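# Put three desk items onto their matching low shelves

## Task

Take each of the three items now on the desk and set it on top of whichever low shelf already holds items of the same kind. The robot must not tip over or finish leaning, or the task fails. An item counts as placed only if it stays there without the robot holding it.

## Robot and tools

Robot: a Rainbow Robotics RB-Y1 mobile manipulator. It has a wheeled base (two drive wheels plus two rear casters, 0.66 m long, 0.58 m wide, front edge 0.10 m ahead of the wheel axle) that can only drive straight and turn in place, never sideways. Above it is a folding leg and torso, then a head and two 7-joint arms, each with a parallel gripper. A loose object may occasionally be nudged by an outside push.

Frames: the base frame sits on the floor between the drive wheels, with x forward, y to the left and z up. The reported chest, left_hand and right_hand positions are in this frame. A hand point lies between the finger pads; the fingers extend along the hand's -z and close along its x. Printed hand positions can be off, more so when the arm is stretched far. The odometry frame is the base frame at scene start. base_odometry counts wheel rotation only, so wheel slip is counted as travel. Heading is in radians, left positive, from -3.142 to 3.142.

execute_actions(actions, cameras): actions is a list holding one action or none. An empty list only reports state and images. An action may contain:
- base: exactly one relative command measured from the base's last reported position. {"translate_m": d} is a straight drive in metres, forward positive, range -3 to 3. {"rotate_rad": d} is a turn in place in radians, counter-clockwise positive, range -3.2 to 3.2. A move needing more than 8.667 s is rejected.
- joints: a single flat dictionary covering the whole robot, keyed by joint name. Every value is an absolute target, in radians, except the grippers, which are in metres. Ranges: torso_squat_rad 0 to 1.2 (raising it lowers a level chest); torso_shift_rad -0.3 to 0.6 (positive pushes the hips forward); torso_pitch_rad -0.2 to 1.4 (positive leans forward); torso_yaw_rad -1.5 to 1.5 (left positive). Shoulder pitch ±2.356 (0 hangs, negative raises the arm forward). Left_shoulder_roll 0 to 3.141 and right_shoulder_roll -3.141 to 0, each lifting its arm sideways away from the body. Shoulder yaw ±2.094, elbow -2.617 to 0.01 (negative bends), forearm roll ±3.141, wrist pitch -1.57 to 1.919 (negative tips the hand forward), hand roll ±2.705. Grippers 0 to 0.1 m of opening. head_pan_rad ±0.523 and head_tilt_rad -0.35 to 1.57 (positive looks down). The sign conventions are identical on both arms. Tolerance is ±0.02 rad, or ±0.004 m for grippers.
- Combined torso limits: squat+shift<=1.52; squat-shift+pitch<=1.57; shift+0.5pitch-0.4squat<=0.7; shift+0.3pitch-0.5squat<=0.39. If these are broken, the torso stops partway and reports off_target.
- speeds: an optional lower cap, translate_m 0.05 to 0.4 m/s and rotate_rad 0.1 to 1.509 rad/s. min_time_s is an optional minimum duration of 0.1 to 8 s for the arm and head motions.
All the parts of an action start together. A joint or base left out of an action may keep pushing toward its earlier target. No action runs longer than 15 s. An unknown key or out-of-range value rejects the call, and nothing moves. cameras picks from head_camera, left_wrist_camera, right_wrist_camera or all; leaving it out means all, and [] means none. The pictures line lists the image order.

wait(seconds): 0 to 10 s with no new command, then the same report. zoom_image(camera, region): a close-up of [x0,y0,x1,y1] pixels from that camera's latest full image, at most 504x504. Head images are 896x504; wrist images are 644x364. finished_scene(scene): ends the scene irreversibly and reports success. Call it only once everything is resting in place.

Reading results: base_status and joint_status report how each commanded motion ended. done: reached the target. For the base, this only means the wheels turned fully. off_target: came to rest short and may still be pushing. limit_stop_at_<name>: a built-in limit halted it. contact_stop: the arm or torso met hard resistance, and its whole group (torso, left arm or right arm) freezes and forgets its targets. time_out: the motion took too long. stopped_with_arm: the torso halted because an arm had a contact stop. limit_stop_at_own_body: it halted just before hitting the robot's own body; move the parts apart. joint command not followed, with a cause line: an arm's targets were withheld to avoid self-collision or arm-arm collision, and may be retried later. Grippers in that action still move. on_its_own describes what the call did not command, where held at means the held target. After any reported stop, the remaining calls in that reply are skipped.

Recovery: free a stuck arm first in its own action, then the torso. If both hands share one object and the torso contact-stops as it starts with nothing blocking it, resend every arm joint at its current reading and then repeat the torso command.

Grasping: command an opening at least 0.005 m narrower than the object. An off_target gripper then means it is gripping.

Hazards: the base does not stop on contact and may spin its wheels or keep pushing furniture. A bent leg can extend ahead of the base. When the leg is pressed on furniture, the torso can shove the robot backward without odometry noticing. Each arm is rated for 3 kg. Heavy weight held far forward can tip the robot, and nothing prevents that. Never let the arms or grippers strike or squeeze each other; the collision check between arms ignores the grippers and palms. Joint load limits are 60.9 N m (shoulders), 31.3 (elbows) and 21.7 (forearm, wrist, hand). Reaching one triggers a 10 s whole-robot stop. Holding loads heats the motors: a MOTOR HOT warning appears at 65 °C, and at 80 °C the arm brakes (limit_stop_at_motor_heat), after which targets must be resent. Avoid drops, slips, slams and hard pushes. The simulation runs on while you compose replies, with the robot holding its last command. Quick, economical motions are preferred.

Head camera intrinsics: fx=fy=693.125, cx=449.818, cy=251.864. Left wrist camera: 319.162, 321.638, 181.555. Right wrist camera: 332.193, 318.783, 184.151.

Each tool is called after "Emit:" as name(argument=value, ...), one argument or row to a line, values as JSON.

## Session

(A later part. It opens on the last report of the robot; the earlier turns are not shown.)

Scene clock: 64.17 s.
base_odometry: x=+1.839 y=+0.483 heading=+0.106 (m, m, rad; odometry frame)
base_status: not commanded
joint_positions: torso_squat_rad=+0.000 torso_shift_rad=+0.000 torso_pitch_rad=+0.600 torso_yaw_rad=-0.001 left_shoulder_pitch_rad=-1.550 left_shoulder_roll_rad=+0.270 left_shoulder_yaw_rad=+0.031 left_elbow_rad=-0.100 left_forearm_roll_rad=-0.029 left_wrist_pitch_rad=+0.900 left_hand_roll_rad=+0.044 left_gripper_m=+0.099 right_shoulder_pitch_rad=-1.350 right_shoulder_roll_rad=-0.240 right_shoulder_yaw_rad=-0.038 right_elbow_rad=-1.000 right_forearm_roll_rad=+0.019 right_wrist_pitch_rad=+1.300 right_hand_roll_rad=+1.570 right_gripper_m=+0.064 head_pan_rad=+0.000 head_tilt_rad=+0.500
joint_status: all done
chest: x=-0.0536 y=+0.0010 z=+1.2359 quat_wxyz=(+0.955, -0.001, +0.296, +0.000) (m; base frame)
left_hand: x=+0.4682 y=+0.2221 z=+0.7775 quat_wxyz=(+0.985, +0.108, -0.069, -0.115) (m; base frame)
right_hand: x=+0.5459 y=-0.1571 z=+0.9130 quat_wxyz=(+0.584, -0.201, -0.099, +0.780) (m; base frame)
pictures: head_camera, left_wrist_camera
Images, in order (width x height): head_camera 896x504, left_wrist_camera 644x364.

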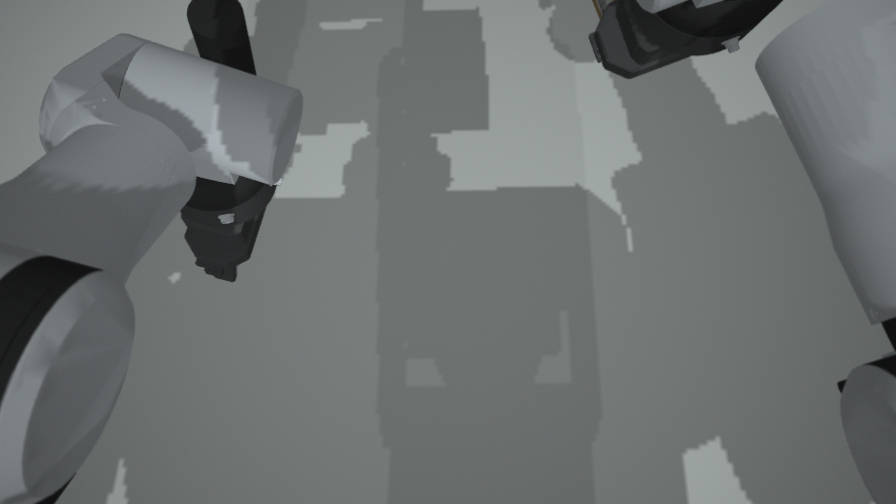

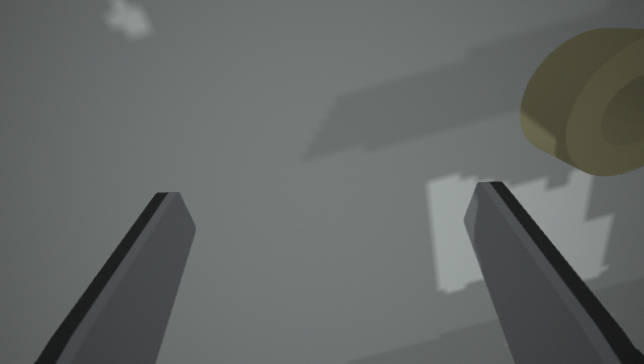

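Emit:
execute_actions(
  actions=[
    {"joints":{"left_shoulder_pitch_rad":-1.65,"left_shoulder_roll_rad":0.24}},
  ],
  cameras=[],
)

Emit:
execute_actions(
  actions=[
    {"base":{"translate_m":0.07}},
  ],
  cameras=[],
)

Emit:
execute_actions(
  actions=[
    {"joints":{"left_shoulder_pitch_rad":-1.53}},
  ],
  cameras=["left_wrist_camera"],
)

Scene clock: 67.93 s.
base_odometry: x=+1.839 y=+0.483 heading=+0.106 (m, m, rad; odometry frame)
base_status: not commanded
joint_positions: torso_squat_rad=+0.000 torso_shift_rad=+0.000 torso_pitch_rad=+0.600 torso_yaw_rad=-0.001 left_shoulder_pitch_rad=-1.650 left_shoulder_roll_rad=+0.240 left_shoulder_yaw_rad=+0.031 left_elbow_rad=-0.100 left_forearm_roll_rad=-0.029 left_wrist_pitch_rad=+0.900 left_hand_roll_rad=+0.044 left_gripper_m=+0.099 right_shoulder_pitch_rad=-1.350 right_shoulder_roll_rad=-0.240 right_shoulder_yaw_rad=-0.038 right_elbow_rad=-1.000 right_forearm_roll_rad=+0.019 right_wrist_pitch_rad=+1.300 right_hand_roll_rad=+1.570 right_gripper_m=+0.064 head_pan_rad=+0.000 head_tilt_rad=+0.500
joint_status: all done
chest: x=-0.0536 y=+0.0009 z=+1.2359 quat_wxyz=(+0.955, -0.001, +0.296, +0.000) (m; base frame)
left_hand: x=+0.5095 y=+0.1789 z=+0.8200 quat_wxyz=(+0.980, +0.094, -0.116, -0.134) (m; base frame)
right_hand: x=+0.5458 y=-0.1572 z=+0.9130 quat_wxyz=(+0.584, -0.201, -0.099, +0.780) (m; base frame)
pictures: none
No camera images: the call's "cameras" was empty. Leave "cameras" out to get every camera's image.

Scene clock: 69.20 s.
base_odometry: x=+1.908 y=+0.491 heading=+0.106 (m, m, rad; odometry frame)
base_status: done
joint_positions: torso_squat_rad=+0.000 torso_shift_rad=+0.000 torso_pitch_rad=+0.600 torso_yaw_rad=-0.001 left_shoulder_pitch_rad=-1.650 left_shoulder_roll_rad=+0.240 left_shoulder_yaw_rad=+0.031 left_elbow_rad=-0.100 left_forearm_roll_rad=-0.029 left_wrist_pitch_rad=+0.900 left_hand_roll_rad=+0.044 left_gripper_m=+0.099 right_shoulder_pitch_rad=-1.350 right_shoulder_roll_rad=-0.240 right_shoulder_yaw_rad=-0.038 right_elbow_rad=-1.000 right_forearm_roll_rad=+0.019 right_wrist_pitch_rad=+1.300 right_hand_roll_rad=+1.570 right_gripper_m=+0.064 head_pan_rad=+0.000 head_tilt_rad=+0.500
joint_status: not commanded
chest: x=-0.0535 y=+0.0009 z=+1.2359 quat_wxyz=(+0.955, -0.001, +0.296, +0.000) (m; base frame)
left_hand: x=+0.5094 y=+0.1789 z=+0.8199 quat_wxyz=(+0.980, +0.094, -0.115, -0.134) (m; base frame)
right_hand: x=+0.5458 y=-0.1572 z=+0.9128 quat_wxyz=(+0.584, -0.201, -0.099, +0.780) (m; base frame)
pictures: none
No camera images: the call's "cameras" was empty. Leave "cameras" out to get every camera's image.

Scene clock: 70.20 s.
base_odometry: x=+1.908 y=+0.491 heading=+0.106 (m, m, rad; odometry frame)
base_status: not commanded
joint_positions: torso_squat_rad=+0.000 torso_shift_rad=-0.001 torso_pitch_rad=+0.599 torso_yaw_rad=-0.001 left_shoulder_pitch_rad=-1.533 left_shoulder_roll_rad=+0.240 left_shoulder_yaw_rad=+0.031 left_elbow_rad=-0.102 left_forearm_roll_rad=-0.029 left_wrist_pitch_rad=+0.899 left_hand_roll_rad=+0.044 left_gripper_m=+0.099 right_shoulder_pitch_rad=-1.350 right_shoulder_roll_rad=-0.240 right_shoulder_yaw_rad=-0.038 right_elbow_rad=-1.000 right_forearm_roll_rad=+0.019 right_wrist_pitch_rad=+1.300 right_hand_roll_rad=+1.570 right_gripper_m=+0.064 head_pan_rad=+0.000 head_tilt_rad=+0.500
joint_status: all done
chest: x=-0.0542 y=+0.0007 z=+1.2361 quat_wxyz=(+0.956, -0.001, +0.295, +0.000) (m; base frame)
left_hand: x=+0.4556 y=+0.2060 z=+0.7670 quat_wxyz=(+0.985, +0.099, -0.061, -0.125) (m; base frame)
right_hand: x=+0.5455 y=-0.1574 z=+0.9138 quat_wxyz=(+0.584, -0.202, -0.099, +0.780) (m; base frame)
pictures: left_wrist_camera
Images, in order (width x height): left_wrist_camera 644x364.

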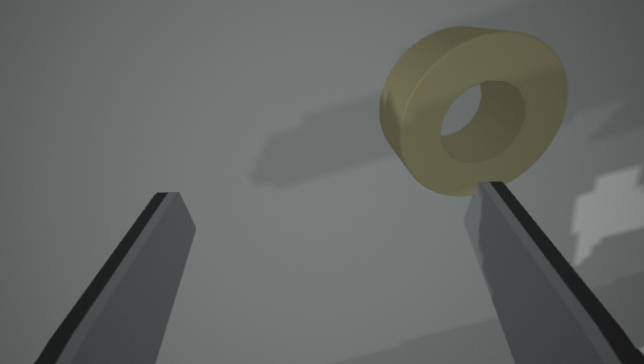

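Emit:
execute_actions(
  actions=[
    {"base":{"translate_m":0.04}},
  ],
  cameras=[],
)

Emit:
execute_actions(
  actions=[
    {"joints":{"left_shoulder_roll_rad":0.16,"left_shoulder_pitch_rad":-1.56}},
  ],
  cameras=["left_wrist_camera"],
)

Scene clock: 73.93 s.
base_odometry: x=+1.948 y=+0.495 heading=+0.106 (m, m, rad; odometry frame)
base_status: done
joint_positions: torso_squat_rad=+0.000 torso_shift_rad=+0.000 torso_pitch_rad=+0.600 torso_yaw_rad=-0.001 left_shoulder_pitch_rad=-1.530 left_shoulder_roll_rad=+0.240 left_shoulder_yaw_rad=+0.031 left_elbow_rad=-0.100 left_forearm_roll_rad=-0.029 left_wrist_pitch_rad=+0.900 left_hand_roll_rad=+0.044 left_gripper_m=+0.099 right_shoulder_pitch_rad=-1.350 right_shoulder_roll_rad=-0.240 right_shoulder_yaw_rad=-0.038 right_elbow_rad=-1.000 right_forearm_roll_rad=+0.019 right_wrist_pitch_rad=+1.300 right_hand_roll_rad=+1.570 right_gripper_m=+0.064 head_pan_rad=+0.000 head_tilt_rad=+0.500
joint_status: not commanded
chest: x=-0.0536 y=+0.0009 z=+1.2359 quat_wxyz=(+0.955, -0.001, +0.296, +0.000) (m; base frame)
left_hand: x=+0.4530 y=+0.2071 z=+0.7642 quat_wxyz=(+0.986, +0.099, -0.057, -0.124) (m; base frame)
right_hand: x=+0.5458 y=-0.1573 z=+0.9128 quat_wxyz=(+0.584, -0.201, -0.099, +0.780) (m; base frame)
pictures: none
No camera images: the call's "cameras" was empty. Leave "cameras" out to get every camera's image.

Scene clock: 74.67 s.
base_odometry: x=+1.948 y=+0.495 heading=+0.106 (m, m, rad; odometry frame)
base_status: not commanded
joint_positions: torso_squat_rad=+0.000 torso_shift_rad=+0.000 torso_pitch_rad=+0.600 torso_yaw_rad=-0.001 left_shoulder_pitch_rad=-1.560 left_shoulder_roll_rad=+0.160 left_shoulder_yaw_rad=+0.031 left_elbow_rad=-0.100 left_forearm_roll_rad=-0.029 left_wrist_pitch_rad=+0.900 left_hand_roll_rad=+0.044 left_gripper_m=+0.099 right_shoulder_pitch_rad=-1.350 right_shoulder_roll_rad=-0.240 right_shoulder_yaw_rad=-0.038 right_elbow_rad=-1.000 right_forearm_roll_rad=+0.019 right_wrist_pitch_rad=+1.300 right_hand_roll_rad=+1.570 right_gripper_m=+0.064 head_pan_rad=-0.001 head_tilt_rad=+0.500
joint_status: all done
chest: x=-0.0536 y=+0.0009 z=+1.2359 quat_wxyz=(+0.955, -0.001, +0.296, +0.000) (m; base frame)
left_hand: x=+0.4502 y=+0.1484 z=+0.7665 quat_wxyz=(+0.983, +0.073, -0.064, -0.157) (m; base frame)
right_hand: x=+0.5457 y=-0.1573 z=+0.9128 quat_wxyz=(+0.584, -0.201, -0.099, +0.780) (m; base frame)
pictures: left_wrist_camera
Images, in order (width x height): left_wrist_camera 644x364.

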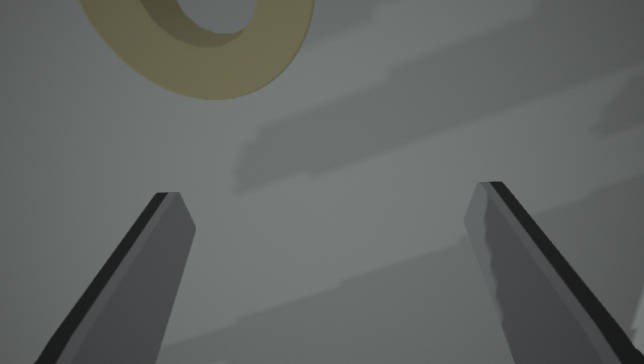

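Wrong direction: it's outward. Roll out.

Emit:
execute_actions(
  actions=[
    {"joints":{"left_shoulder_roll_rad":0.32,"left_shoulder_pitch_rad":-1.5}},
  ],
  cameras=["left_wrist_camera"],
)

Scene clock: 77.27 s.
base_odometry: x=+1.948 y=+0.495 heading=+0.106 (m, m, rad; odometry frame)
base_status: not commanded
joint_positions: torso_squat_rad=+0.000 torso_shift_rad=+0.000 torso_pitch_rad=+0.600 torso_yaw_rad=-0.001 left_shoulder_pitch_rad=-1.500 left_shoulder_roll_rad=+0.320 left_shoulder_yaw_rad=+0.031 left_elbow_rad=-0.100 left_forearm_roll_rad=-0.029 left_wrist_pitch_rad=+0.900 left_hand_roll_rad=+0.044 left_gripper_m=+0.099 right_shoulder_pitch_rad=-1.350 right_shoulder_roll_rad=-0.240 right_shoulder_yaw_rad=-0.038 right_elbow_rad=-1.000 right_forearm_roll_rad=+0.019 right_wrist_pitch_rad=+1.300 right_hand_roll_rad=+1.570 right_gripper_m=+0.064 head_pan_rad=+0.000 head_tilt_rad=+0.500
joint_status: all done
chest: x=-0.0536 y=+0.0010 z=+1.2359 quat_wxyz=(+0.955, -0.001, +0.296, +0.000) (m; base frame)
left_hand: x=+0.4512 y=+0.2666 z=+0.7644 quat_wxyz=(+0.986, +0.127, -0.050, -0.092) (m; base frame)
right_hand: x=+0.5458 y=-0.1572 z=+0.9128 quat_wxyz=(+0.584, -0.201, -0.099, +0.780) (m; base frame)
pictures: left_wrist_camera
Images, in order (width x height): left_wrist_camera 644x364.

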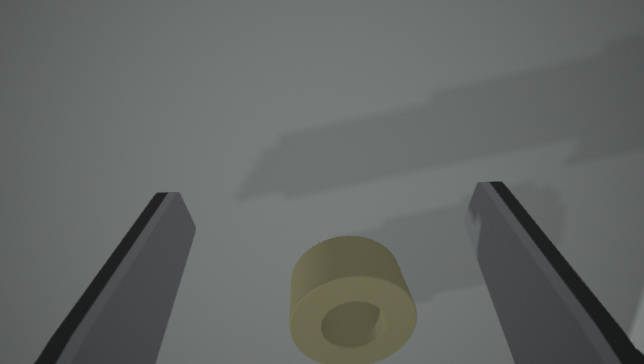

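Emit:
execute_actions(
  actions=[
    {"joints":{"left_shoulder_roll_rad":0.28}},
  ],
  cameras=[],
)

Emit:
execute_actions(
  actions=[
    {"joints":{"left_gripper_m":0}},
  ],
  cameras=[],
)

Emit:
execute_actions(
  actions=[
    {"joints":{"torso_pitch_rad":0.3}},
  ],
  cameras=[],
)

Scene clock: 81.00 s.
base_odometry: x=+1.948 y=+0.495 heading=+0.106 (m, m, rad; odometry frame)
base_status: not commanded
joint_positions: torso_squat_rad=+0.000 torso_shift_rad=+0.000 torso_pitch_rad=+0.600 torso_yaw_rad=-0.001 left_shoulder_pitch_rad=-1.500 left_shoulder_roll_rad=+0.280 left_shoulder_yaw_rad=+0.031 left_elbow_rad=-0.100 left_forearm_roll_rad=-0.029 left_wrist_pitch_rad=+0.900 left_hand_roll_rad=+0.044 left_gripper_m=+0.099 right_shoulder_pitch_rad=-1.350 right_shoulder_roll_rad=-0.240 right_shoulder_yaw_rad=-0.038 right_elbow_rad=-1.000 right_forearm_roll_rad=+0.019 right_wrist_pitch_rad=+1.300 right_hand_roll_rad=+1.570 right_gripper_m=+0.064 head_pan_rad=+0.000 head_tilt_rad=+0.500
joint_status: all done
chest: x=-0.0536 y=+0.0009 z=+1.2359 quat_wxyz=(+0.955, -0.001, +0.296, +0.000) (m; base frame)
left_hand: x=+0.4447 y=+0.2402 z=+0.7574 quat_wxyz=(+0.987, +0.114, -0.046, -0.107) (m; base frame)
right_hand: x=+0.5458 y=-0.1573 z=+0.9128 quat_wxyz=(+0.584, -0.201, -0.099, +0.780) (m; base frame)
pictures: none
No camera images: the call's "cameras" was empty. Leave "cameras" out to get every camera's image.

Scene clock: 82.47 s.
base_odometry: x=+1.948 y=+0.495 heading=+0.106 (m, m, rad; odometry frame)
base_status: not commanded
joint_positions: torso_squat_rad=+0.000 torso_shift_rad=+0.000 torso_pitch_rad=+0.600 torso_yaw_rad=-0.001 left_shoulder_pitch_rad=-1.500 left_shoulder_roll_rad=+0.280 left_shoulder_yaw_rad=+0.031 left_elbow_rad=-0.100 left_forearm_roll_rad=-0.029 left_wrist_pitch_rad=+0.900 left_hand_roll_rad=+0.044 left_gripper_m=+0.046 right_shoulder_pitch_rad=-1.350 right_shoulder_roll_rad=-0.240 right_shoulder_yaw_rad=-0.038 right_elbow_rad=-1.000 right_forearm_roll_rad=+0.019 right_wrist_pitch_rad=+1.300 right_hand_roll_rad=+1.570 right_gripper_m=+0.064 head_pan_rad=+0.000 head_tilt_rad=+0.500
joint_status: left_gripper_m off_target (ended at +0.046, target +0.000)
chest: x=-0.0536 y=+0.0009 z=+1.2359 quat_wxyz=(+0.955, -0.001, +0.296, +0.000) (m; base frame)
left_hand: x=+0.4447 y=+0.2402 z=+0.7574 quat_wxyz=(+0.987, +0.114, -0.046, -0.107) (m; base frame)
right_hand: x=+0.5458 y=-0.1573 z=+0.9128 quat_wxyz=(+0.584, -0.201, -0.099, +0.780) (m; base frame)
pictures: none
No camera images: the call's "cameras" was empty. Leave "cameras" out to get every camera's image.

Scene clock: 84.23 s.
base_odometry: x=+1.948 y=+0.495 heading=+0.106 (m, m, rad; odometry frame)
base_status: not commanded
joint_positions: torso_squat_rad=+0.000 torso_shift_rad=+0.000 torso_pitch_rad=+0.300 torso_yaw_rad=-0.001 left_shoulder_pitch_rad=-1.500 left_shoulder_roll_rad=+0.280 left_shoulder_yaw_rad=+0.031 left_elbow_rad=-0.100 left_forearm_roll_rad=-0.029 left_wrist_pitch_rad=+0.900 left_hand_roll_rad=+0.044 left_gripper_m=+0.046 right_shoulder_pitch_rad=-1.350 right_shoulder_roll_rad=-0.240 right_shoulder_yaw_rad=-0.038 right_elbow_rad=-1.000 right_forearm_roll_rad=+0.019 right_wrist_pitch_rad=+1.300 right_hand_roll_rad=+1.570 right_gripper_m=+0.064 head_pan_rad=+0.000 head_tilt_rad=+0.500
joint_status: all done
chest: x=-0.1369 y=+0.0010 z=+1.2761 quat_wxyz=(+0.989, -0.001, +0.149, +0.000) (m; base frame)
left_hand: x=+0.4805 y=+0.2403 z=+0.9663 quat_wxyz=(+0.969, +0.129, -0.193, -0.089) (m; base frame)
right_hand: x=+0.5312 y=-0.1571 z=+1.1446 quat_wxyz=(+0.563, -0.316, -0.185, +0.741) (m; base frame)
pictures: none
No camera images: the call's "cameras" was empty. Leave "cameras" out to get every camera's image.

Emit:
execute_actions(
  actions=[
    {"base":{"translate_m":-0.3}},
  ],
  cameras=[],
)

Emit:
execute_actions(
  actions=[
    {"base":{"rotate_rad":-2.746}},
  ],
  cameras=[],
)

Emit:
execute_actions(
  actions=[
    {"base":{"translate_m":3.0},"joints":{"head_tilt_rad":0.4}},
  ],
  cameras=[],
)

Emit:
execute_actions(
  actions=[
    {"base":{"rotate_rad":1.18}},
  ],
  cameras=["head_camera"],
)

Scene clock: 91.23 s.
base_odometry: x=+1.650 y=+0.463 heading=+0.106 (m, m, rad; odometry frame)
base_status: done
joint_positions: torso_squat_rad=+0.000 torso_shift_rad=+0.000 torso_pitch_rad=+0.300 torso_yaw_rad=-0.001 left_shoulder_pitch_rad=-1.500 left_shoulder_roll_rad=+0.280 left_shoulder_yaw_rad=+0.031 left_elbow_rad=-0.100 left_forearm_roll_rad=-0.029 left_wrist_pitch_rad=+0.900 left_hand_roll_rad=+0.044 left_gripper_m=+0.046 right_shoulder_pitch_rad=-1.350 right_shoulder_roll_rad=-0.240 right_shoulder_yaw_rad=-0.038 right_elbow_rad=-1.000 right_forearm_roll_rad=+0.019 right_wrist_pitch_rad=+1.300 right_hand_roll_rad=+1.570 right_gripper_m=+0.064 head_pan_rad=+0.000 head_tilt_rad=+0.500
joint_status: not commanded
chest: x=-0.1368 y=+0.0010 z=+1.2761 quat_wxyz=(+0.989, -0.001, +0.149, +0.000) (m; base frame)
left_hand: x=+0.4805 y=+0.2403 z=+0.9662 quat_wxyz=(+0.969, +0.129, -0.193, -0.089) (m; base frame)
right_hand: x=+0.5312 y=-0.1571 z=+1.1445 quat_wxyz=(+0.563, -0.315, -0.185, +0.741) (m; base frame)
pictures: none
No camera images: the call's "cameras" was empty. Leave "cameras" out to get every camera's image.

Scene clock: 96.27 s.
base_odometry: x=+1.650 y=+0.463 heading=-2.639 (m, m, rad; odometry frame)
base_status: done
joint_positions: torso_squat_rad=+0.000 torso_shift_rad=+0.000 torso_pitch_rad=+0.300 torso_yaw_rad=-0.001 left_shoulder_pitch_rad=-1.500 left_shoulder_roll_rad=+0.280 left_shoulder_yaw_rad=+0.031 left_elbow_rad=-0.100 left_forearm_roll_rad=-0.029 left_wrist_pitch_rad=+0.900 left_hand_roll_rad=+0.044 left_gripper_m=+0.046 right_shoulder_pitch_rad=-1.350 right_shoulder_roll_rad=-0.240 right_shoulder_yaw_rad=-0.038 right_elbow_rad=-1.000 right_forearm_roll_rad=+0.019 right_wrist_pitch_rad=+1.300 right_hand_roll_rad=+1.570 right_gripper_m=+0.064 head_pan_rad=+0.000 head_tilt_rad=+0.500
joint_status: not commanded
chest: x=-0.1369 y=+0.0010 z=+1.2761 quat_wxyz=(+0.989, -0.001, +0.149, +0.000) (m; base frame)
left_hand: x=+0.4805 y=+0.2404 z=+0.9662 quat_wxyz=(+0.969, +0.129, -0.193, -0.089) (m; base frame)
right_hand: x=+0.5312 y=-0.1571 z=+1.1446 quat_wxyz=(+0.563, -0.315, -0.185, +0.741) (m; base frame)
pictures: none
No camera images: the call's "cameras" was empty. Leave "cameras" out to get every camera's image.

Scene clock: 105.13 s.
base_odometry: x=-0.980 y=-0.981 heading=-2.639 (m, m, rad; odometry frame)
base_status: done
joint_positions: torso_squat_rad=+0.000 torso_shift_rad=+0.000 torso_pitch_rad=+0.300 torso_yaw_rad=-0.001 left_shoulder_pitch_rad=-1.500 left_shoulder_roll_rad=+0.280 left_shoulder_yaw_rad=+0.031 left_elbow_rad=-0.100 left_forearm_roll_rad=-0.029 left_wrist_pitch_rad=+0.900 left_hand_roll_rad=+0.044 left_gripper_m=+0.046 right_shoulder_pitch_rad=-1.350 right_shoulder_roll_rad=-0.240 right_shoulder_yaw_rad=-0.038 right_elbow_rad=-1.000 right_forearm_roll_rad=+0.019 right_wrist_pitch_rad=+1.300 right_hand_roll_rad=+1.570 right_gripper_m=+0.064 head_pan_rad=+0.000 head_tilt_rad=+0.400
joint_status: all done
chest: x=-0.1368 y=+0.0010 z=+1.2761 quat_wxyz=(+0.989, -0.001, +0.149, +0.000) (m; base frame)
left_hand: x=+0.4805 y=+0.2404 z=+0.9662 quat_wxyz=(+0.969, +0.129, -0.193, -0.089) (m; base frame)
right_hand: x=+0.5312 y=-0.1571 z=+1.1445 quat_wxyz=(+0.563, -0.315, -0.185, +0.741) (m; base frame)
pictures: none
No camera images: the call's "cameras" was empty. Leave "cameras" out to get every camera's image.

Scene clock: 108.53 s.
base_odometry: x=-0.980 y=-0.980 heading=-1.460 (m, m, rad; odometry frame)
base_status: done
joint_positions: torso_squat_rad=+0.000 torso_shift_rad=+0.000 torso_pitch_rad=+0.300 torso_yaw_rad=-0.001 left_shoulder_pitch_rad=-1.500 left_shoulder_roll_rad=+0.280 left_shoulder_yaw_rad=+0.031 left_elbow_rad=-0.100 left_forearm_roll_rad=-0.029 left_wrist_pitch_rad=+0.900 left_hand_roll_rad=+0.044 left_gripper_m=+0.046 right_shoulder_pitch_rad=-1.350 right_shoulder_roll_rad=-0.240 right_shoulder_yaw_rad=-0.038 right_elbow_rad=-1.000 right_forearm_roll_rad=+0.019 right_wrist_pitch_rad=+1.300 right_hand_roll_rad=+1.570 right_gripper_m=+0.064 head_pan_rad=+0.000 head_tilt_rad=+0.400
joint_status: not commanded
chest: x=-0.1368 y=+0.0010 z=+1.2761 quat_wxyz=(+0.989, -0.001, +0.149, +0.000) (m; base frame)
left_hand: x=+0.4805 y=+0.2404 z=+0.9662 quat_wxyz=(+0.969, +0.129, -0.193, -0.089) (m; base frame)
right_hand: x=+0.5312 y=-0.1571 z=+1.1445 quat_wxyz=(+0.563, -0.315, -0.185, +0.741) (m; base frame)
pictures: head_camera
Images, in order (width x height): head_camera 896x504.

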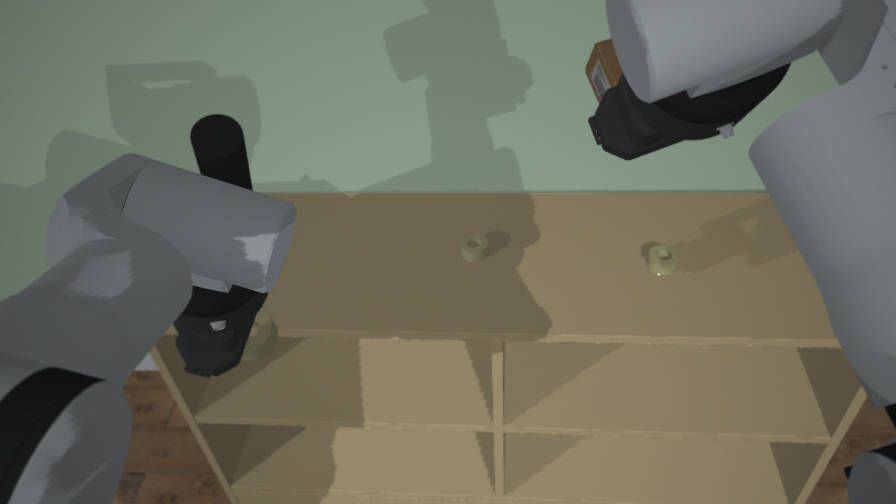

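Emit:
execute_actions(
  actions=[
    {"base":{"translate_m":0.45}},
  ],
  cameras=[],
)

Emit:
execute_actions(
  actions=[
    {"joints":{"torso_squat_rad":0.8,"left_wrist_pitch_rad":1.1}},
  ],
  cameras=["head_camera"],
)

Scene clock: 113.53 s.
base_odometry: x=-0.930 y=-1.428 heading=-1.460 (m, m, rad; odometry frame)
base_status: done
joint_positions: torso_squat_rad=+0.000 torso_shift_rad=+0.000 torso_pitch_rad=+0.300 torso_yaw_rad=-0.001 left_shoulder_pitch_rad=-1.500 left_shoulder_roll_rad=+0.280 left_shoulder_yaw_rad=+0.031 left_elbow_rad=-0.100 left_forearm_roll_rad=-0.029 left_wrist_pitch_rad=+0.900 left_hand_roll_rad=+0.044 left_gripper_m=+0.046 right_shoulder_pitch_rad=-1.350 right_shoulder_roll_rad=-0.240 right_shoulder_yaw_rad=-0.038 right_elbow_rad=-1.000 right_forearm_roll_rad=+0.019 right_wrist_pitch_rad=+1.300 right_hand_roll_rad=+1.570 right_gripper_m=+0.064 head_pan_rad=+0.000 head_tilt_rad=+0.400
joint_status: not commanded
chest: x=-0.1368 y=+0.0010 z=+1.2761 quat_wxyz=(+0.989, -0.001, +0.149, +0.000) (m; base frame)
left_hand: x=+0.4805 y=+0.2404 z=+0.9662 quat_wxyz=(+0.969, +0.129, -0.193, -0.089) (m; base frame)
right_hand: x=+0.5312 y=-0.1571 z=+1.1445 quat_wxyz=(+0.563, -0.315, -0.185, +0.741) (m; base frame)
pictures: none
No camera images: the call's "cameras" was empty. Leave "cameras" out to get every camera's image.

Scene clock: 117.00 s.
base_odometry: x=-0.930 y=-1.428 heading=-1.460 (m, m, rad; odometry frame)
base_status: not commanded
joint_positions: torso_squat_rad=+0.800 torso_shift_rad=+0.000 torso_pitch_rad=+0.300 torso_yaw_rad=-0.001 left_shoulder_pitch_rad=-1.500 left_shoulder_roll_rad=+0.280 left_shoulder_yaw_rad=+0.031 left_elbow_rad=-0.100 left_forearm_roll_rad=-0.029 left_wrist_pitch_rad=+1.100 left_hand_roll_rad=+0.044 left_gripper_m=+0.046 right_shoulder_pitch_rad=-1.350 right_shoulder_roll_rad=-0.240 right_shoulder_yaw_rad=-0.038 right_elbow_rad=-1.000 right_forearm_roll_rad=+0.019 right_wrist_pitch_rad=+1.300 right_hand_roll_rad=+1.570 right_gripper_m=+0.064 head_pan_rad=+0.000 head_tilt_rad=+0.400
joint_status: all done
chest: x=-0.1367 y=+0.0008 z=+1.0638 quat_wxyz=(+0.989, -0.001, +0.149, +0.000) (m; base frame)
left_hand: x=+0.4374 y=+0.2513 z=+0.7425 quat_wxyz=(+0.983, +0.141, -0.096, -0.075) (m; base frame)
right_hand: x=+0.5313 y=-0.1572 z=+0.9322 quat_wxyz=(+0.563, -0.315, -0.185, +0.741) (m; base frame)
pictures: head_camera
Images, in order (width x height): head_camera 896x504.

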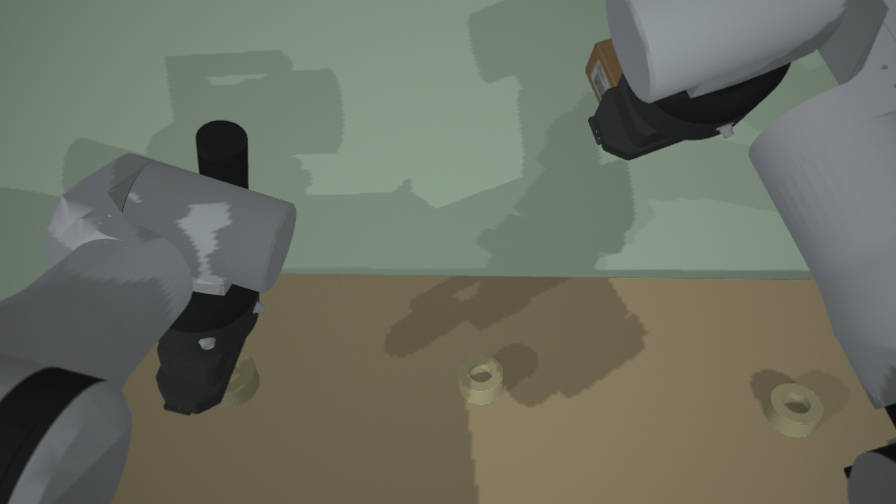

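Emit:
execute_actions(
  actions=[
    {"joints":{"torso_squat_rad":0.96}},
  ],
  cameras=[],
)

Emit:
execute_actions(
  actions=[
    {"joints":{"left_gripper_m":0.09}},
  ],
  cameras=[],
)

Emit:
execute_actions(
  actions=[
    {"joints":{"torso_squat_rad":0.4}},
  ],
  cameras=[],
)

Emit:
execute_actions(
  actions=[
    {"base":{"translate_m":-0.45}},
  ],
  cameras=[],
)

Emit:
execute_actions(
  actions=[
    {"base":{"rotate_rad":-1.89}},
  ],
  cameras=[],
)

Emit:
execute_actions(
  actions=[
    {"base":{"translate_m":1.3}},
  ],
  cameras=[],
)

Emit:
execute_actions(
  actions=[
    {"base":{"rotate_rad":0.31}},
  ],
  cameras=["head_camera"],
)

Scene clock: 125.67 s.
base_odometry: x=-0.930 y=-1.428 heading=-1.460 (m, m, rad; odometry frame)
base_status: not commanded
joint_positions: torso_squat_rad=+0.960 torso_shift_rad=+0.000 torso_pitch_rad=+0.300 torso_yaw_rad=-0.001 left_shoulder_pitch_rad=-1.500 left_shoulder_roll_rad=+0.280 left_shoulder_yaw_rad=+0.031 left_elbow_rad=-0.100 left_forearm_roll_rad=-0.029 left_wrist_pitch_rad=+1.100 left_hand_roll_rad=+0.044 left_gripper_m=+0.046 right_shoulder_pitch_rad=-1.350 right_shoulder_roll_rad=-0.240 right_shoulder_yaw_rad=-0.038 right_elbow_rad=-1.000 right_forearm_roll_rad=+0.019 right_wrist_pitch_rad=+1.300 right_hand_roll_rad=+1.570 right_gripper_m=+0.064 head_pan_rad=+0.000 head_tilt_rad=+0.400
joint_status: all done
chest: x=-0.1367 y=+0.0008 z=+0.9776 quat_wxyz=(+0.989, -0.001, +0.149, +0.000) (m; base frame)
left_hand: x=+0.4374 y=+0.2513 z=+0.6562 quat_wxyz=(+0.983, +0.141, -0.096, -0.075) (m; base frame)
right_hand: x=+0.5314 y=-0.1573 z=+0.8460 quat_wxyz=(+0.563, -0.315, -0.185, +0.741) (m; base frame)
pictures: none
No camera images: the call's "cameras" was empty. Leave "cameras" out to get every camera's image.

Scene clock: 127.07 s.
base_odometry: x=-0.930 y=-1.428 heading=-1.460 (m, m, rad; odometry frame)
base_status: not commanded
joint_positions: torso_squat_rad=+0.960 torso_shift_rad=+0.000 torso_pitch_rad=+0.300 torso_yaw_rad=-0.001 left_shoulder_pitch_rad=-1.500 left_shoulder_roll_rad=+0.280 left_shoulder_yaw_rad=+0.031 left_elbow_rad=-0.100 left_forearm_roll_rad=-0.029 left_wrist_pitch_rad=+1.100 left_hand_roll_rad=+0.044 left_gripper_m=+0.090 right_shoulder_pitch_rad=-1.350 right_shoulder_roll_rad=-0.240 right_shoulder_yaw_rad=-0.038 right_elbow_rad=-1.000 right_forearm_roll_rad=+0.019 right_wrist_pitch_rad=+1.300 right_hand_roll_rad=+1.570 right_gripper_m=+0.064 head_pan_rad=+0.000 head_tilt_rad=+0.400
joint_status: all done
chest: x=-0.1367 y=+0.0008 z=+0.9776 quat_wxyz=(+0.989, -0.001, +0.149, +0.000) (m; base frame)
left_hand: x=+0.4374 y=+0.2513 z=+0.6562 quat_wxyz=(+0.983, +0.141, -0.096, -0.075) (m; base frame)
right_hand: x=+0.5314 y=-0.1573 z=+0.8460 quat_wxyz=(+0.563, -0.315, -0.185, +0.741) (m; base frame)
pictures: none
No camera images: the call's "cameras" was empty. Leave "cameras" out to get every camera's image.

Scene clock: 129.70 s.
base_odometry: x=-0.930 y=-1.428 heading=-1.460 (m, m, rad; odometry frame)
base_status: not commanded
joint_positions: torso_squat_rad=+0.400 torso_shift_rad=+0.000 torso_pitch_rad=+0.300 torso_yaw_rad=-0.001 left_shoulder_pitch_rad=-1.500 left_shoulder_roll_rad=+0.280 left_shoulder_yaw_rad=+0.031 left_elbow_rad=-0.100 left_forearm_roll_rad=-0.029 left_wrist_pitch_rad=+1.100 left_hand_roll_rad=+0.044 left_gripper_m=+0.090 right_shoulder_pitch_rad=-1.350 right_shoulder_roll_rad=-0.240 right_shoulder_yaw_rad=-0.038 right_elbow_rad=-1.000 right_forearm_roll_rad=+0.019 right_wrist_pitch_rad=+1.300 right_hand_roll_rad=+1.570 right_gripper_m=+0.064 head_pan_rad=+0.000 head_tilt_rad=+0.400
joint_status: all done
chest: x=-0.1368 y=+0.0009 z=+1.2208 quat_wxyz=(+0.989, -0.001, +0.149, +0.000) (m; base frame)
left_hand: x=+0.4373 y=+0.2515 z=+0.8995 quat_wxyz=(+0.983, +0.141, -0.096, -0.075) (m; base frame)
right_hand: x=+0.5312 y=-0.1571 z=+1.0893 quat_wxyz=(+0.563, -0.315, -0.185, +0.741) (m; base frame)
pictures: none
No camera images: the call's "cameras" was empty. Leave "cameras" out to get every camera's image.

Scene clock: 132.30 s.
base_odometry: x=-0.980 y=-0.980 heading=-1.459 (m, m, rad; odometry frame)
base_status: done
joint_positions: torso_squat_rad=+0.400 torso_shift_rad=+0.000 torso_pitch_rad=+0.300 torso_yaw_rad=-0.001 left_shoulder_pitch_rad=-1.500 left_shoulder_roll_rad=+0.280 left_shoulder_yaw_rad=+0.031 left_elbow_rad=-0.100 left_forearm_roll_rad=-0.029 left_wrist_pitch_rad=+1.100 left_hand_roll_rad=+0.044 left_gripper_m=+0.090 right_shoulder_pitch_rad=-1.350 right_shoulder_roll_rad=-0.240 right_shoulder_yaw_rad=-0.038 right_elbow_rad=-1.000 right_forearm_roll_rad=+0.019 right_wrist_pitch_rad=+1.300 right_hand_roll_rad=+1.570 right_gripper_m=+0.064 head_pan_rad=+0.000 head_tilt_rad=+0.400
joint_status: not commanded
chest: x=-0.1368 y=+0.0009 z=+1.2208 quat_wxyz=(+0.989, -0.001, +0.149, +0.000) (m; base frame)
left_hand: x=+0.4373 y=+0.2514 z=+0.8996 quat_wxyz=(+0.983, +0.141, -0.096, -0.075) (m; base frame)
right_hand: x=+0.5312 y=-0.1571 z=+1.0893 quat_wxyz=(+0.563, -0.316, -0.185, +0.741) (m; base frame)
pictures: none
No camera images: the call's "cameras" was empty. Leave "cameras" out to get every camera's image.

Scene clock: 136.53 s.
base_odometry: x=-0.980 y=-0.980 heading=+2.935 (m, m, rad; odometry frame)
base_status: done
joint_positions: torso_squat_rad=+0.400 torso_shift_rad=+0.000 torso_pitch_rad=+0.300 torso_yaw_rad=-0.001 left_shoulder_pitch_rad=-1.500 left_shoulder_roll_rad=+0.280 left_shoulder_yaw_rad=+0.031 left_elbow_rad=-0.100 left_forearm_roll_rad=-0.029 left_wrist_pitch_rad=+1.100 left_hand_roll_rad=+0.044 left_gripper_m=+0.090 right_shoulder_pitch_rad=-1.350 right_shoulder_roll_rad=-0.240 right_shoulder_yaw_rad=-0.038 right_elbow_rad=-1.000 right_forearm_roll_rad=+0.019 right_wrist_pitch_rad=+1.300 right_hand_roll_rad=+1.570 right_gripper_m=+0.064 head_pan_rad=+0.000 head_tilt_rad=+0.400
joint_status: not commanded
chest: x=-0.1368 y=+0.0009 z=+1.2208 quat_wxyz=(+0.989, -0.001, +0.149, +0.000) (m; base frame)
left_hand: x=+0.4373 y=+0.2515 z=+0.8996 quat_wxyz=(+0.983, +0.141, -0.096, -0.075) (m; base frame)
right_hand: x=+0.5312 y=-0.1571 z=+1.0893 quat_wxyz=(+0.563, -0.315, -0.185, +0.741) (m; base frame)
pictures: none
No camera images: the call's "cameras" was empty. Leave "cameras" out to get every camera's image.

Scene clock: 141.13 s.
base_odometry: x=-2.252 y=-0.713 heading=+2.935 (m, m, rad; odometry frame)
base_status: done
joint_positions: torso_squat_rad=+0.400 torso_shift_rad=+0.000 torso_pitch_rad=+0.300 torso_yaw_rad=-0.001 left_shoulder_pitch_rad=-1.500 left_shoulder_roll_rad=+0.280 left_shoulder_yaw_rad=+0.031 left_elbow_rad=-0.100 left_forearm_roll_rad=-0.029 left_wrist_pitch_rad=+1.100 left_hand_roll_rad=+0.044 left_gripper_m=+0.090 right_shoulder_pitch_rad=-1.350 right_shoulder_roll_rad=-0.240 right_shoulder_yaw_rad=-0.038 right_elbow_rad=-1.000 right_forearm_roll_rad=+0.019 right_wrist_pitch_rad=+1.300 right_hand_roll_rad=+1.570 right_gripper_m=+0.064 head_pan_rad=+0.000 head_tilt_rad=+0.400
joint_status: not commanded
chest: x=-0.1368 y=+0.0009 z=+1.2208 quat_wxyz=(+0.989, -0.001, +0.149, +0.000) (m; base frame)
left_hand: x=+0.4373 y=+0.2514 z=+0.8995 quat_wxyz=(+0.983, +0.141, -0.096, -0.075) (m; base frame)
right_hand: x=+0.5313 y=-0.1571 z=+1.0893 quat_wxyz=(+0.563, -0.315, -0.185, +0.741) (m; base frame)
pictures: none
No camera images: the call's "cameras" was empty. Leave "cameras" out to get every camera's image.

Scene clock: 143.03 s.
base_odometry: x=-2.252 y=-0.713 heading=-3.039 (m, m, rad; odometry frame)
base_status: done
joint_positions: torso_squat_rad=+0.400 torso_shift_rad=+0.000 torso_pitch_rad=+0.300 torso_yaw_rad=-0.001 left_shoulder_pitch_rad=-1.500 left_shoulder_roll_rad=+0.280 left_shoulder_yaw_rad=+0.031 left_elbow_rad=-0.100 left_forearm_roll_rad=-0.029 left_wrist_pitch_rad=+1.100 left_hand_roll_rad=+0.044 left_gripper_m=+0.090 right_shoulder_pitch_rad=-1.350 right_shoulder_roll_rad=-0.240 right_shoulder_yaw_rad=-0.038 right_elbow_rad=-1.000 right_forearm_roll_rad=+0.019 right_wrist_pitch_rad=+1.300 right_hand_roll_rad=+1.570 right_gripper_m=+0.064 head_pan_rad=+0.000 head_tilt_rad=+0.400
joint_status: not commanded
chest: x=-0.1368 y=+0.0009 z=+1.2208 quat_wxyz=(+0.989, -0.001, +0.149, +0.000) (m; base frame)
left_hand: x=+0.4373 y=+0.2515 z=+0.8995 quat_wxyz=(+0.983, +0.141, -0.096, -0.075) (m; base frame)
right_hand: x=+0.5313 y=-0.1571 z=+1.0893 quat_wxyz=(+0.563, -0.315, -0.185, +0.741) (m; base frame)
pictures: head_camera
Images, in order (width x height): head_camera 896x504.

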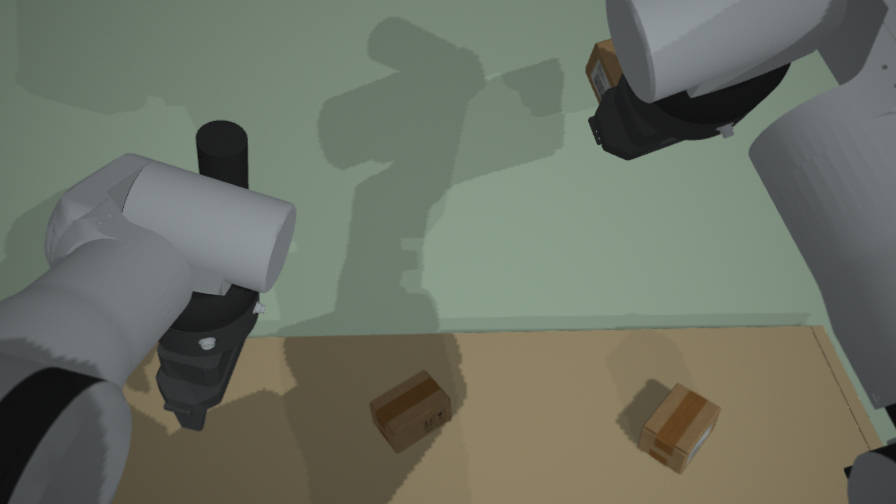

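Emit:
execute_actions(
  actions=[
    {"joints":{"right_shoulder_pitch_rad":-1.05,"right_shoulder_roll_rad":-0.12,"right_wrist_pitch_rad":1.5,"torso_squat_rad":0.7}},
  ],
  cameras=["head_camera"],
)

Scene clock: 148.57 s.
base_odometry: x=-2.252 y=-0.713 heading=-3.039 (m, m, rad; odometry frame)
base_status: not commanded
joint_positions: torso_squat_rad=+0.700 torso_shift_rad=+0.000 torso_pitch_rad=+0.300 torso_yaw_rad=-0.001 left_shoulder_pitch_rad=-1.500 left_shoulder_roll_rad=+0.280 left_shoulder_yaw_rad=+0.031 left_elbow_rad=-0.100 left_forearm_roll_rad=-0.029 left_wrist_pitch_rad=+1.100 left_hand_roll_rad=+0.044 left_gripper_m=+0.090 right_shoulder_pitch_rad=-1.050 right_shoulder_roll_rad=-0.120 right_shoulder_yaw_rad=-0.038 right_elbow_rad=-1.000 right_forearm_roll_rad=+0.019 right_wrist_pitch_rad=+1.500 right_hand_roll_rad=+1.570 right_gripper_m=+0.064 head_pan_rad=+0.000 head_tilt_rad=+0.400
joint_status: all done
chest: x=-0.1368 y=+0.0008 z=+1.1115 quat_wxyz=(+0.989, -0.001, +0.149, +0.000) (m; base frame)
left_hand: x=+0.4374 y=+0.2514 z=+0.7902 quat_wxyz=(+0.983, +0.141, -0.096, -0.075) (m; base frame)
right_hand: x=+0.3916 y=-0.1626 z=+0.7769 quat_wxyz=(+0.611, -0.122, -0.029, +0.782) (m; base frame)
pictures: head_camera
Images, in order (width x height): head_camera 896x504.

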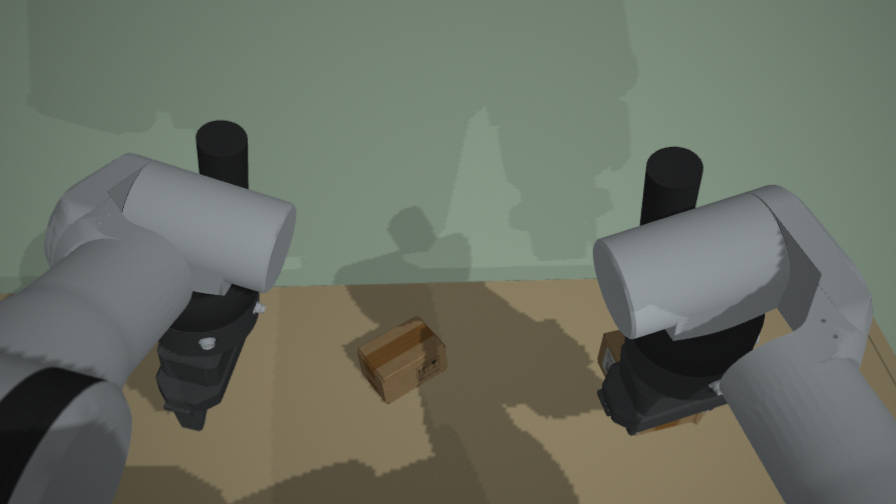

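Emit:
execute_actions(
  actions=[
    {"joints":{"torso_yaw_rad":0.1,"right_shoulder_roll_rad":-0.05}},
  ],
  cameras=[],
)

Emit:
execute_actions(
  actions=[
    {"joints":{"torso_squat_rad":0.92}},
  ],
  cameras=["head_camera"],
)

Scene clock: 153.90 s.
base_odometry: x=-2.252 y=-0.713 heading=-3.039 (m, m, rad; odometry frame)
base_status: not commanded
joint_positions: torso_squat_rad=+0.700 torso_shift_rad=+0.000 torso_pitch_rad=+0.300 torso_yaw_rad=+0.100 left_shoulder_pitch_rad=-1.500 left_shoulder_roll_rad=+0.280 left_shoulder_yaw_rad=+0.031 left_elbow_rad=-0.100 left_forearm_roll_rad=-0.029 left_wrist_pitch_rad=+1.100 left_hand_roll_rad=+0.044 left_gripper_m=+0.090 right_shoulder_pitch_rad=-1.050 right_shoulder_roll_rad=-0.050 right_shoulder_yaw_rad=-0.038 right_elbow_rad=-1.000 right_forearm_roll_rad=+0.019 right_wrist_pitch_rad=+1.500 right_hand_roll_rad=+1.570 right_gripper_m=+0.064 head_pan_rad=+0.000 head_tilt_rad=+0.400
joint_status: all done
chest: x=-0.1368 y=+0.0009 z=+1.1115 quat_wxyz=(+0.988, +0.007, +0.149, +0.049) (m; base frame)
left_hand: x=+0.4102 y=+0.3148 z=+0.7985 quat_wxyz=(+0.983, +0.160, -0.088, -0.029) (m; base frame)
right_hand: x=+0.3882 y=-0.0594 z=+0.7677 quat_wxyz=(+0.559, -0.087, -0.061, +0.822) (m; base frame)
pictures: none
No camera images: the call's "cameras" was empty. Leave "cameras" out to get every camera's image.

Scene clock: 155.50 s.
base_odometry: x=-2.252 y=-0.713 heading=-3.039 (m, m, rad; odometry frame)
base_status: not commanded
joint_positions: torso_squat_rad=+0.920 torso_shift_rad=-0.001 torso_pitch_rad=+0.300 torso_yaw_rad=+0.100 left_shoulder_pitch_rad=-1.500 left_shoulder_roll_rad=+0.280 left_shoulder_yaw_rad=+0.031 left_elbow_rad=-0.100 left_forearm_roll_rad=-0.029 left_wrist_pitch_rad=+1.100 left_hand_roll_rad=+0.044 left_gripper_m=+0.090 right_shoulder_pitch_rad=-1.051 right_shoulder_roll_rad=-0.050 right_shoulder_yaw_rad=-0.038 right_elbow_rad=-1.001 right_forearm_roll_rad=+0.019 right_wrist_pitch_rad=+1.500 right_hand_roll_rad=+1.570 right_gripper_m=+0.062 head_pan_rad=+0.000 head_tilt_rad=+0.400
joint_status: all done
chest: x=-0.1369 y=+0.0008 z=+1.0002 quat_wxyz=(+0.988, +0.007, +0.149, +0.049) (m; base frame)
left_hand: x=+0.4102 y=+0.3147 z=+0.6874 quat_wxyz=(+0.983, +0.160, -0.088, -0.029) (m; base frame)
right_hand: x=+0.3887 y=-0.0592 z=+0.6573 quat_wxyz=(+0.559, -0.087, -0.062, +0.822) (m; base frame)
pictures: head_camera
Images, in order (width x height): head_camera 896x504.

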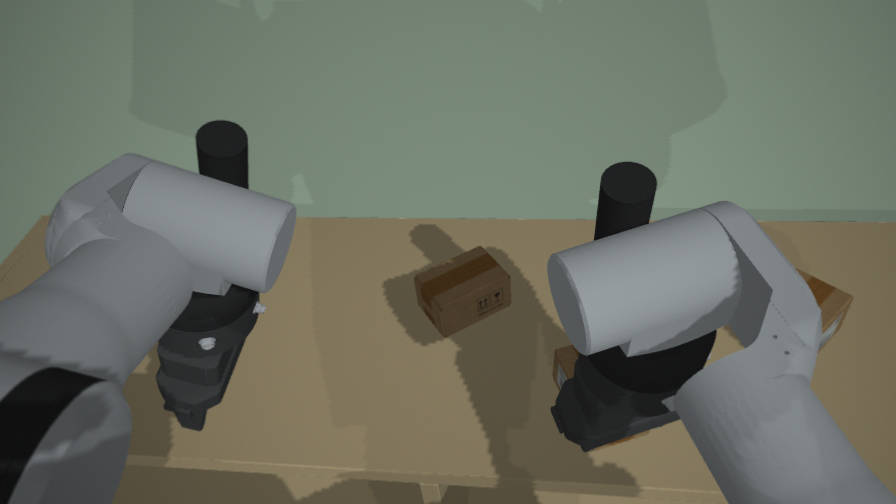

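Emit:
execute_actions(
  actions=[
    {"joints":{"right_gripper_m":0.1}},
  ],
  cameras=[],
)

Emit:
execute_actions(
  actions=[
    {"joints":{"torso_squat_rad":0.4}},
  ],
  cameras=[],
)

Emit:
execute_actions(
  actions=[
    {"base":{"translate_m":-0.3},"joints":{"torso_yaw_rad":0}},
  ],
  cameras=[],
)

Emit:
execute_actions(
  actions=[
    {"base":{"rotate_rad":-2.85}},
  ],
  cameras=[],
)

Emit:
execute_actions(
  actions=[
    {"base":{"translate_m":3.0}},
  ],
  cameras=[],
)

Emit:
execute_actions(
  actions=[
    {"base":{"translate_m":0.45}},
  ],
  cameras=[],
)

Emit:
execute_actions(
  actions=[
    {"base":{"rotate_rad":-0.29},"joints":{"head_tilt_rad":0.6}},
  ],
  cameras=["head_camera"],
)

Scene clock: 163.27 s.
base_odometry: x=-2.252 y=-0.713 heading=-3.039 (m, m, rad; odometry frame)
base_status: not commanded
joint_positions: torso_squat_rad=+0.920 torso_shift_rad=-0.001 torso_pitch_rad=+0.300 torso_yaw_rad=+0.100 left_shoulder_pitch_rad=-1.500 left_shoulder_roll_rad=+0.280 left_shoulder_yaw_rad=+0.031 left_elbow_rad=-0.100 left_forearm_roll_rad=-0.029 left_wrist_pitch_rad=+1.100 left_hand_roll_rad=+0.044 left_gripper_m=+0.090 right_shoulder_pitch_rad=-1.051 right_shoulder_roll_rad=-0.050 right_shoulder_yaw_rad=-0.038 right_elbow_rad=-1.000 right_forearm_roll_rad=+0.019 right_wrist_pitch_rad=+1.500 right_hand_roll_rad=+1.570 right_gripper_m=+0.100 head_pan_rad=+0.000 head_tilt_rad=+0.400
joint_status: all done
chest: x=-0.1368 y=+0.0008 z=+1.0002 quat_wxyz=(+0.988, +0.007, +0.149, +0.049) (m; base frame)
left_hand: x=+0.4102 y=+0.3147 z=+0.6873 quat_wxyz=(+0.983, +0.160, -0.088, -0.029) (m; base frame)
right_hand: x=+0.3886 y=-0.0593 z=+0.6570 quat_wxyz=(+0.559, -0.087, -0.062, +0.822) (m; base frame)
pictures: none
No camera images: the call's "cameras" was empty. Leave "cameras" out to get every camera's image.

Scene clock: 165.77 s.
base_odometry: x=-2.252 y=-0.713 heading=-3.039 (m, m, rad; odometry frame)
base_status: not commanded
joint_positions: torso_squat_rad=+0.400 torso_shift_rad=+0.000 torso_pitch_rad=+0.300 torso_yaw_rad=+0.100 left_shoulder_pitch_rad=-1.500 left_shoulder_roll_rad=+0.280 left_shoulder_yaw_rad=+0.031 left_elbow_rad=-0.100 left_forearm_roll_rad=-0.029 left_wrist_pitch_rad=+1.100 left_hand_roll_rad=+0.044 left_gripper_m=+0.090 right_shoulder_pitch_rad=-1.050 right_shoulder_roll_rad=-0.050 right_shoulder_yaw_rad=-0.038 right_elbow_rad=-1.000 right_forearm_roll_rad=+0.019 right_wrist_pitch_rad=+1.500 right_hand_roll_rad=+1.570 right_gripper_m=+0.100 head_pan_rad=+0.000 head_tilt_rad=+0.400
joint_status: all done
chest: x=-0.1368 y=+0.0009 z=+1.2208 quat_wxyz=(+0.988, +0.007, +0.149, +0.049) (m; base frame)
left_hand: x=+0.4101 y=+0.3149 z=+0.9078 quat_wxyz=(+0.983, +0.160, -0.088, -0.029) (m; base frame)
right_hand: x=+0.3884 y=-0.0592 z=+0.8774 quat_wxyz=(+0.559, -0.087, -0.062, +0.822) (m; base frame)
pictures: none
No camera images: the call's "cameras" was empty. Leave "cameras" out to get every camera's image.

Scene clock: 168.07 s.
base_odometry: x=-1.953 y=-0.682 heading=-3.039 (m, m, rad; odometry frame)
base_status: done
joint_positions: torso_squat_rad=+0.400 torso_shift_rad=+0.000 torso_pitch_rad=+0.300 torso_yaw_rad=+0.000 left_shoulder_pitch_rad=-1.500 left_shoulder_roll_rad=+0.280 left_shoulder_yaw_rad=+0.031 left_elbow_rad=-0.100 left_forearm_roll_rad=-0.029 left_wrist_pitch_rad=+1.100 left_hand_roll_rad=+0.044 left_gripper_m=+0.090 right_shoulder_pitch_rad=-1.050 right_shoulder_roll_rad=-0.050 right_shoulder_yaw_rad=-0.038 right_elbow_rad=-1.000 right_forearm_roll_rad=+0.019 right_wrist_pitch_rad=+1.500 right_hand_roll_rad=+1.570 right_gripper_m=+0.100 head_pan_rad=+0.000 head_tilt_rad=+0.400
joint_status: all done
chest: x=-0.1369 y=+0.0009 z=+1.2209 quat_wxyz=(+0.989, -0.001, +0.149, +0.000) (m; base frame)
left_hand: x=+0.4372 y=+0.2518 z=+0.8996 quat_wxyz=(+0.983, +0.141, -0.096, -0.074) (m; base frame)
right_hand: x=+0.3798 y=-0.1193 z=+0.8801 quat_wxyz=(+0.596, -0.098, -0.045, +0.795) (m; base frame)
pictures: none
No camera images: the call's "cameras" was empty. Leave "cameras" out to get every camera's image.

Scene clock: 173.17 s.
base_odometry: x=-1.953 y=-0.682 heading=+0.395 (m, m, rad; odometry frame)
base_status: done
joint_positions: torso_squat_rad=+0.400 torso_shift_rad=+0.000 torso_pitch_rad=+0.300 torso_yaw_rad=+0.000 left_shoulder_pitch_rad=-1.500 left_shoulder_roll_rad=+0.280 left_shoulder_yaw_rad=+0.031 left_elbow_rad=-0.100 left_forearm_roll_rad=-0.029 left_wrist_pitch_rad=+1.100 left_hand_roll_rad=+0.044 left_gripper_m=+0.090 right_shoulder_pitch_rad=-1.050 right_shoulder_roll_rad=-0.050 right_shoulder_yaw_rad=-0.038 right_elbow_rad=-1.000 right_forearm_roll_rad=+0.019 right_wrist_pitch_rad=+1.500 right_hand_roll_rad=+1.570 right_gripper_m=+0.100 head_pan_rad=+0.000 head_tilt_rad=+0.400
joint_status: not commanded
chest: x=-0.1369 y=+0.0009 z=+1.2209 quat_wxyz=(+0.989, -0.001, +0.149, +0.000) (m; base frame)
left_hand: x=+0.4372 y=+0.2518 z=+0.8996 quat_wxyz=(+0.983, +0.141, -0.096, -0.074) (m; base frame)
right_hand: x=+0.3798 y=-0.1193 z=+0.8801 quat_wxyz=(+0.596, -0.098, -0.045, +0.795) (m; base frame)
pictures: none
No camera images: the call's "cameras" was empty. Leave "cameras" out to get every camera's image.

Scene clock: 182.23 s.
base_odometry: x=+0.816 y=+0.472 heading=+0.395 (m, m, rad; odometry frame)
base_status: done
joint_positions: torso_squat_rad=+0.400 torso_shift_rad=+0.000 torso_pitch_rad=+0.300 torso_yaw_rad=+0.000 left_shoulder_pitch_rad=-1.500 left_shoulder_roll_rad=+0.280 left_shoulder_yaw_rad=+0.031 left_elbow_rad=-0.100 left_forearm_roll_rad=-0.029 left_wrist_pitch_rad=+1.100 left_hand_roll_rad=+0.044 left_gripper_m=+0.090 right_shoulder_pitch_rad=-1.050 right_shoulder_roll_rad=-0.050 right_shoulder_yaw_rad=-0.038 right_elbow_rad=-1.000 right_forearm_roll_rad=+0.019 right_wrist_pitch_rad=+1.500 right_hand_roll_rad=+1.570 right_gripper_m=+0.100 head_pan_rad=+0.000 head_tilt_rad=+0.400
joint_status: not commanded
chest: x=-0.1368 y=+0.0009 z=+1.2208 quat_wxyz=(+0.989, -0.001, +0.149, +0.000) (m; base frame)
left_hand: x=+0.4372 y=+0.2518 z=+0.8996 quat_wxyz=(+0.983, +0.141, -0.096, -0.074) (m; base frame)
right_hand: x=+0.3798 y=-0.1193 z=+0.8800 quat_wxyz=(+0.596, -0.098, -0.045, +0.795) (m; base frame)
pictures: none
No camera images: the call's "cameras" was empty. Leave "cameras" out to get every camera's image.

Scene clock: 184.83 s.
base_odometry: x=+1.231 y=+0.645 heading=+0.395 (m, m, rad; odometry frame)
base_status: done
joint_positions: torso_squat_rad=+0.400 torso_shift_rad=+0.000 torso_pitch_rad=+0.300 torso_yaw_rad=+0.000 left_shoulder_pitch_rad=-1.500 left_shoulder_roll_rad=+0.280 left_shoulder_yaw_rad=+0.031 left_elbow_rad=-0.100 left_forearm_roll_rad=-0.029 left_wrist_pitch_rad=+1.100 left_hand_roll_rad=+0.044 left_gripper_m=+0.090 right_shoulder_pitch_rad=-1.050 right_shoulder_roll_rad=-0.050 right_shoulder_yaw_rad=-0.038 right_elbow_rad=-1.000 right_forearm_roll_rad=+0.019 right_wrist_pitch_rad=+1.500 right_hand_roll_rad=+1.570 right_gripper_m=+0.100 head_pan_rad=+0.000 head_tilt_rad=+0.400
joint_status: not commanded
chest: x=-0.1368 y=+0.0009 z=+1.2208 quat_wxyz=(+0.989, -0.001, +0.149, +0.000) (m; base frame)
left_hand: x=+0.4372 y=+0.2518 z=+0.8996 quat_wxyz=(+0.983, +0.141, -0.096, -0.074) (m; base frame)
right_hand: x=+0.3798 y=-0.1193 z=+0.8800 quat_wxyz=(+0.596, -0.098, -0.045, +0.795) (m; base frame)
pictures: none
No camera images: the call's "cameras" was empty. Leave "cameras" out to get every camera's image.

Scene clock: 186.70 s.
base_odometry: x=+1.231 y=+0.645 heading=+0.106 (m, m, rad; odometry frame)
base_status: done
joint_positions: torso_squat_rad=+0.400 torso_shift_rad=+0.000 torso_pitch_rad=+0.300 torso_yaw_rad=+0.000 left_shoulder_pitch_rad=-1.500 left_shoulder_roll_rad=+0.280 left_shoulder_yaw_rad=+0.031 left_elbow_rad=-0.100 left_forearm_roll_rad=-0.029 left_wrist_pitch_rad=+1.100 left_hand_roll_rad=+0.044 left_gripper_m=+0.090 right_shoulder_pitch_rad=-1.050 right_shoulder_roll_rad=-0.050 right_shoulder_yaw_rad=-0.038 right_elbow_rad=-1.000 right_forearm_roll_rad=+0.019 right_wrist_pitch_rad=+1.500 right_hand_roll_rad=+1.570 right_gripper_m=+0.100 head_pan_rad=+0.000 head_tilt_rad=+0.600
joint_status: all done
chest: x=-0.1368 y=+0.0009 z=+1.2208 quat_wxyz=(+0.989, -0.001, +0.149, +0.000) (m; base frame)
left_hand: x=+0.4372 y=+0.2518 z=+0.8996 quat_wxyz=(+0.983, +0.141, -0.096, -0.074) (m; base frame)
right_hand: x=+0.3798 y=-0.1193 z=+0.8800 quat_wxyz=(+0.596, -0.098, -0.045, +0.795) (m; base frame)
pictures: head_camera
Images, in order (width x height): head_camera 896x504.

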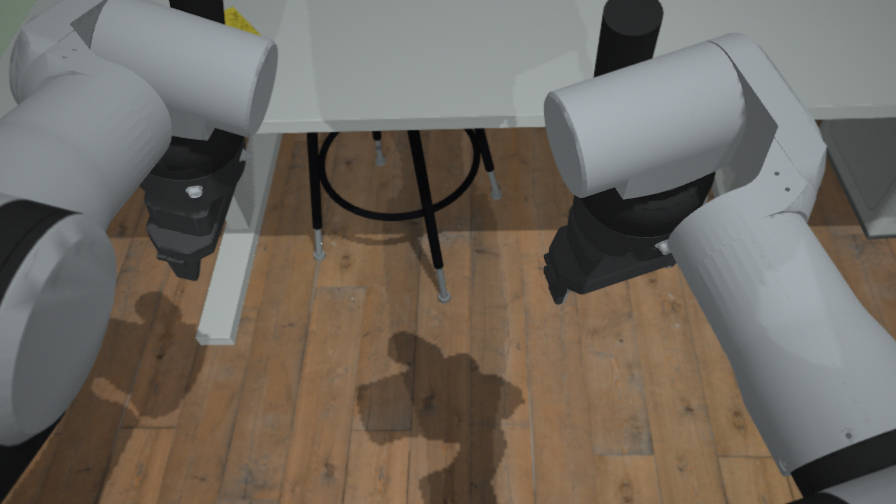

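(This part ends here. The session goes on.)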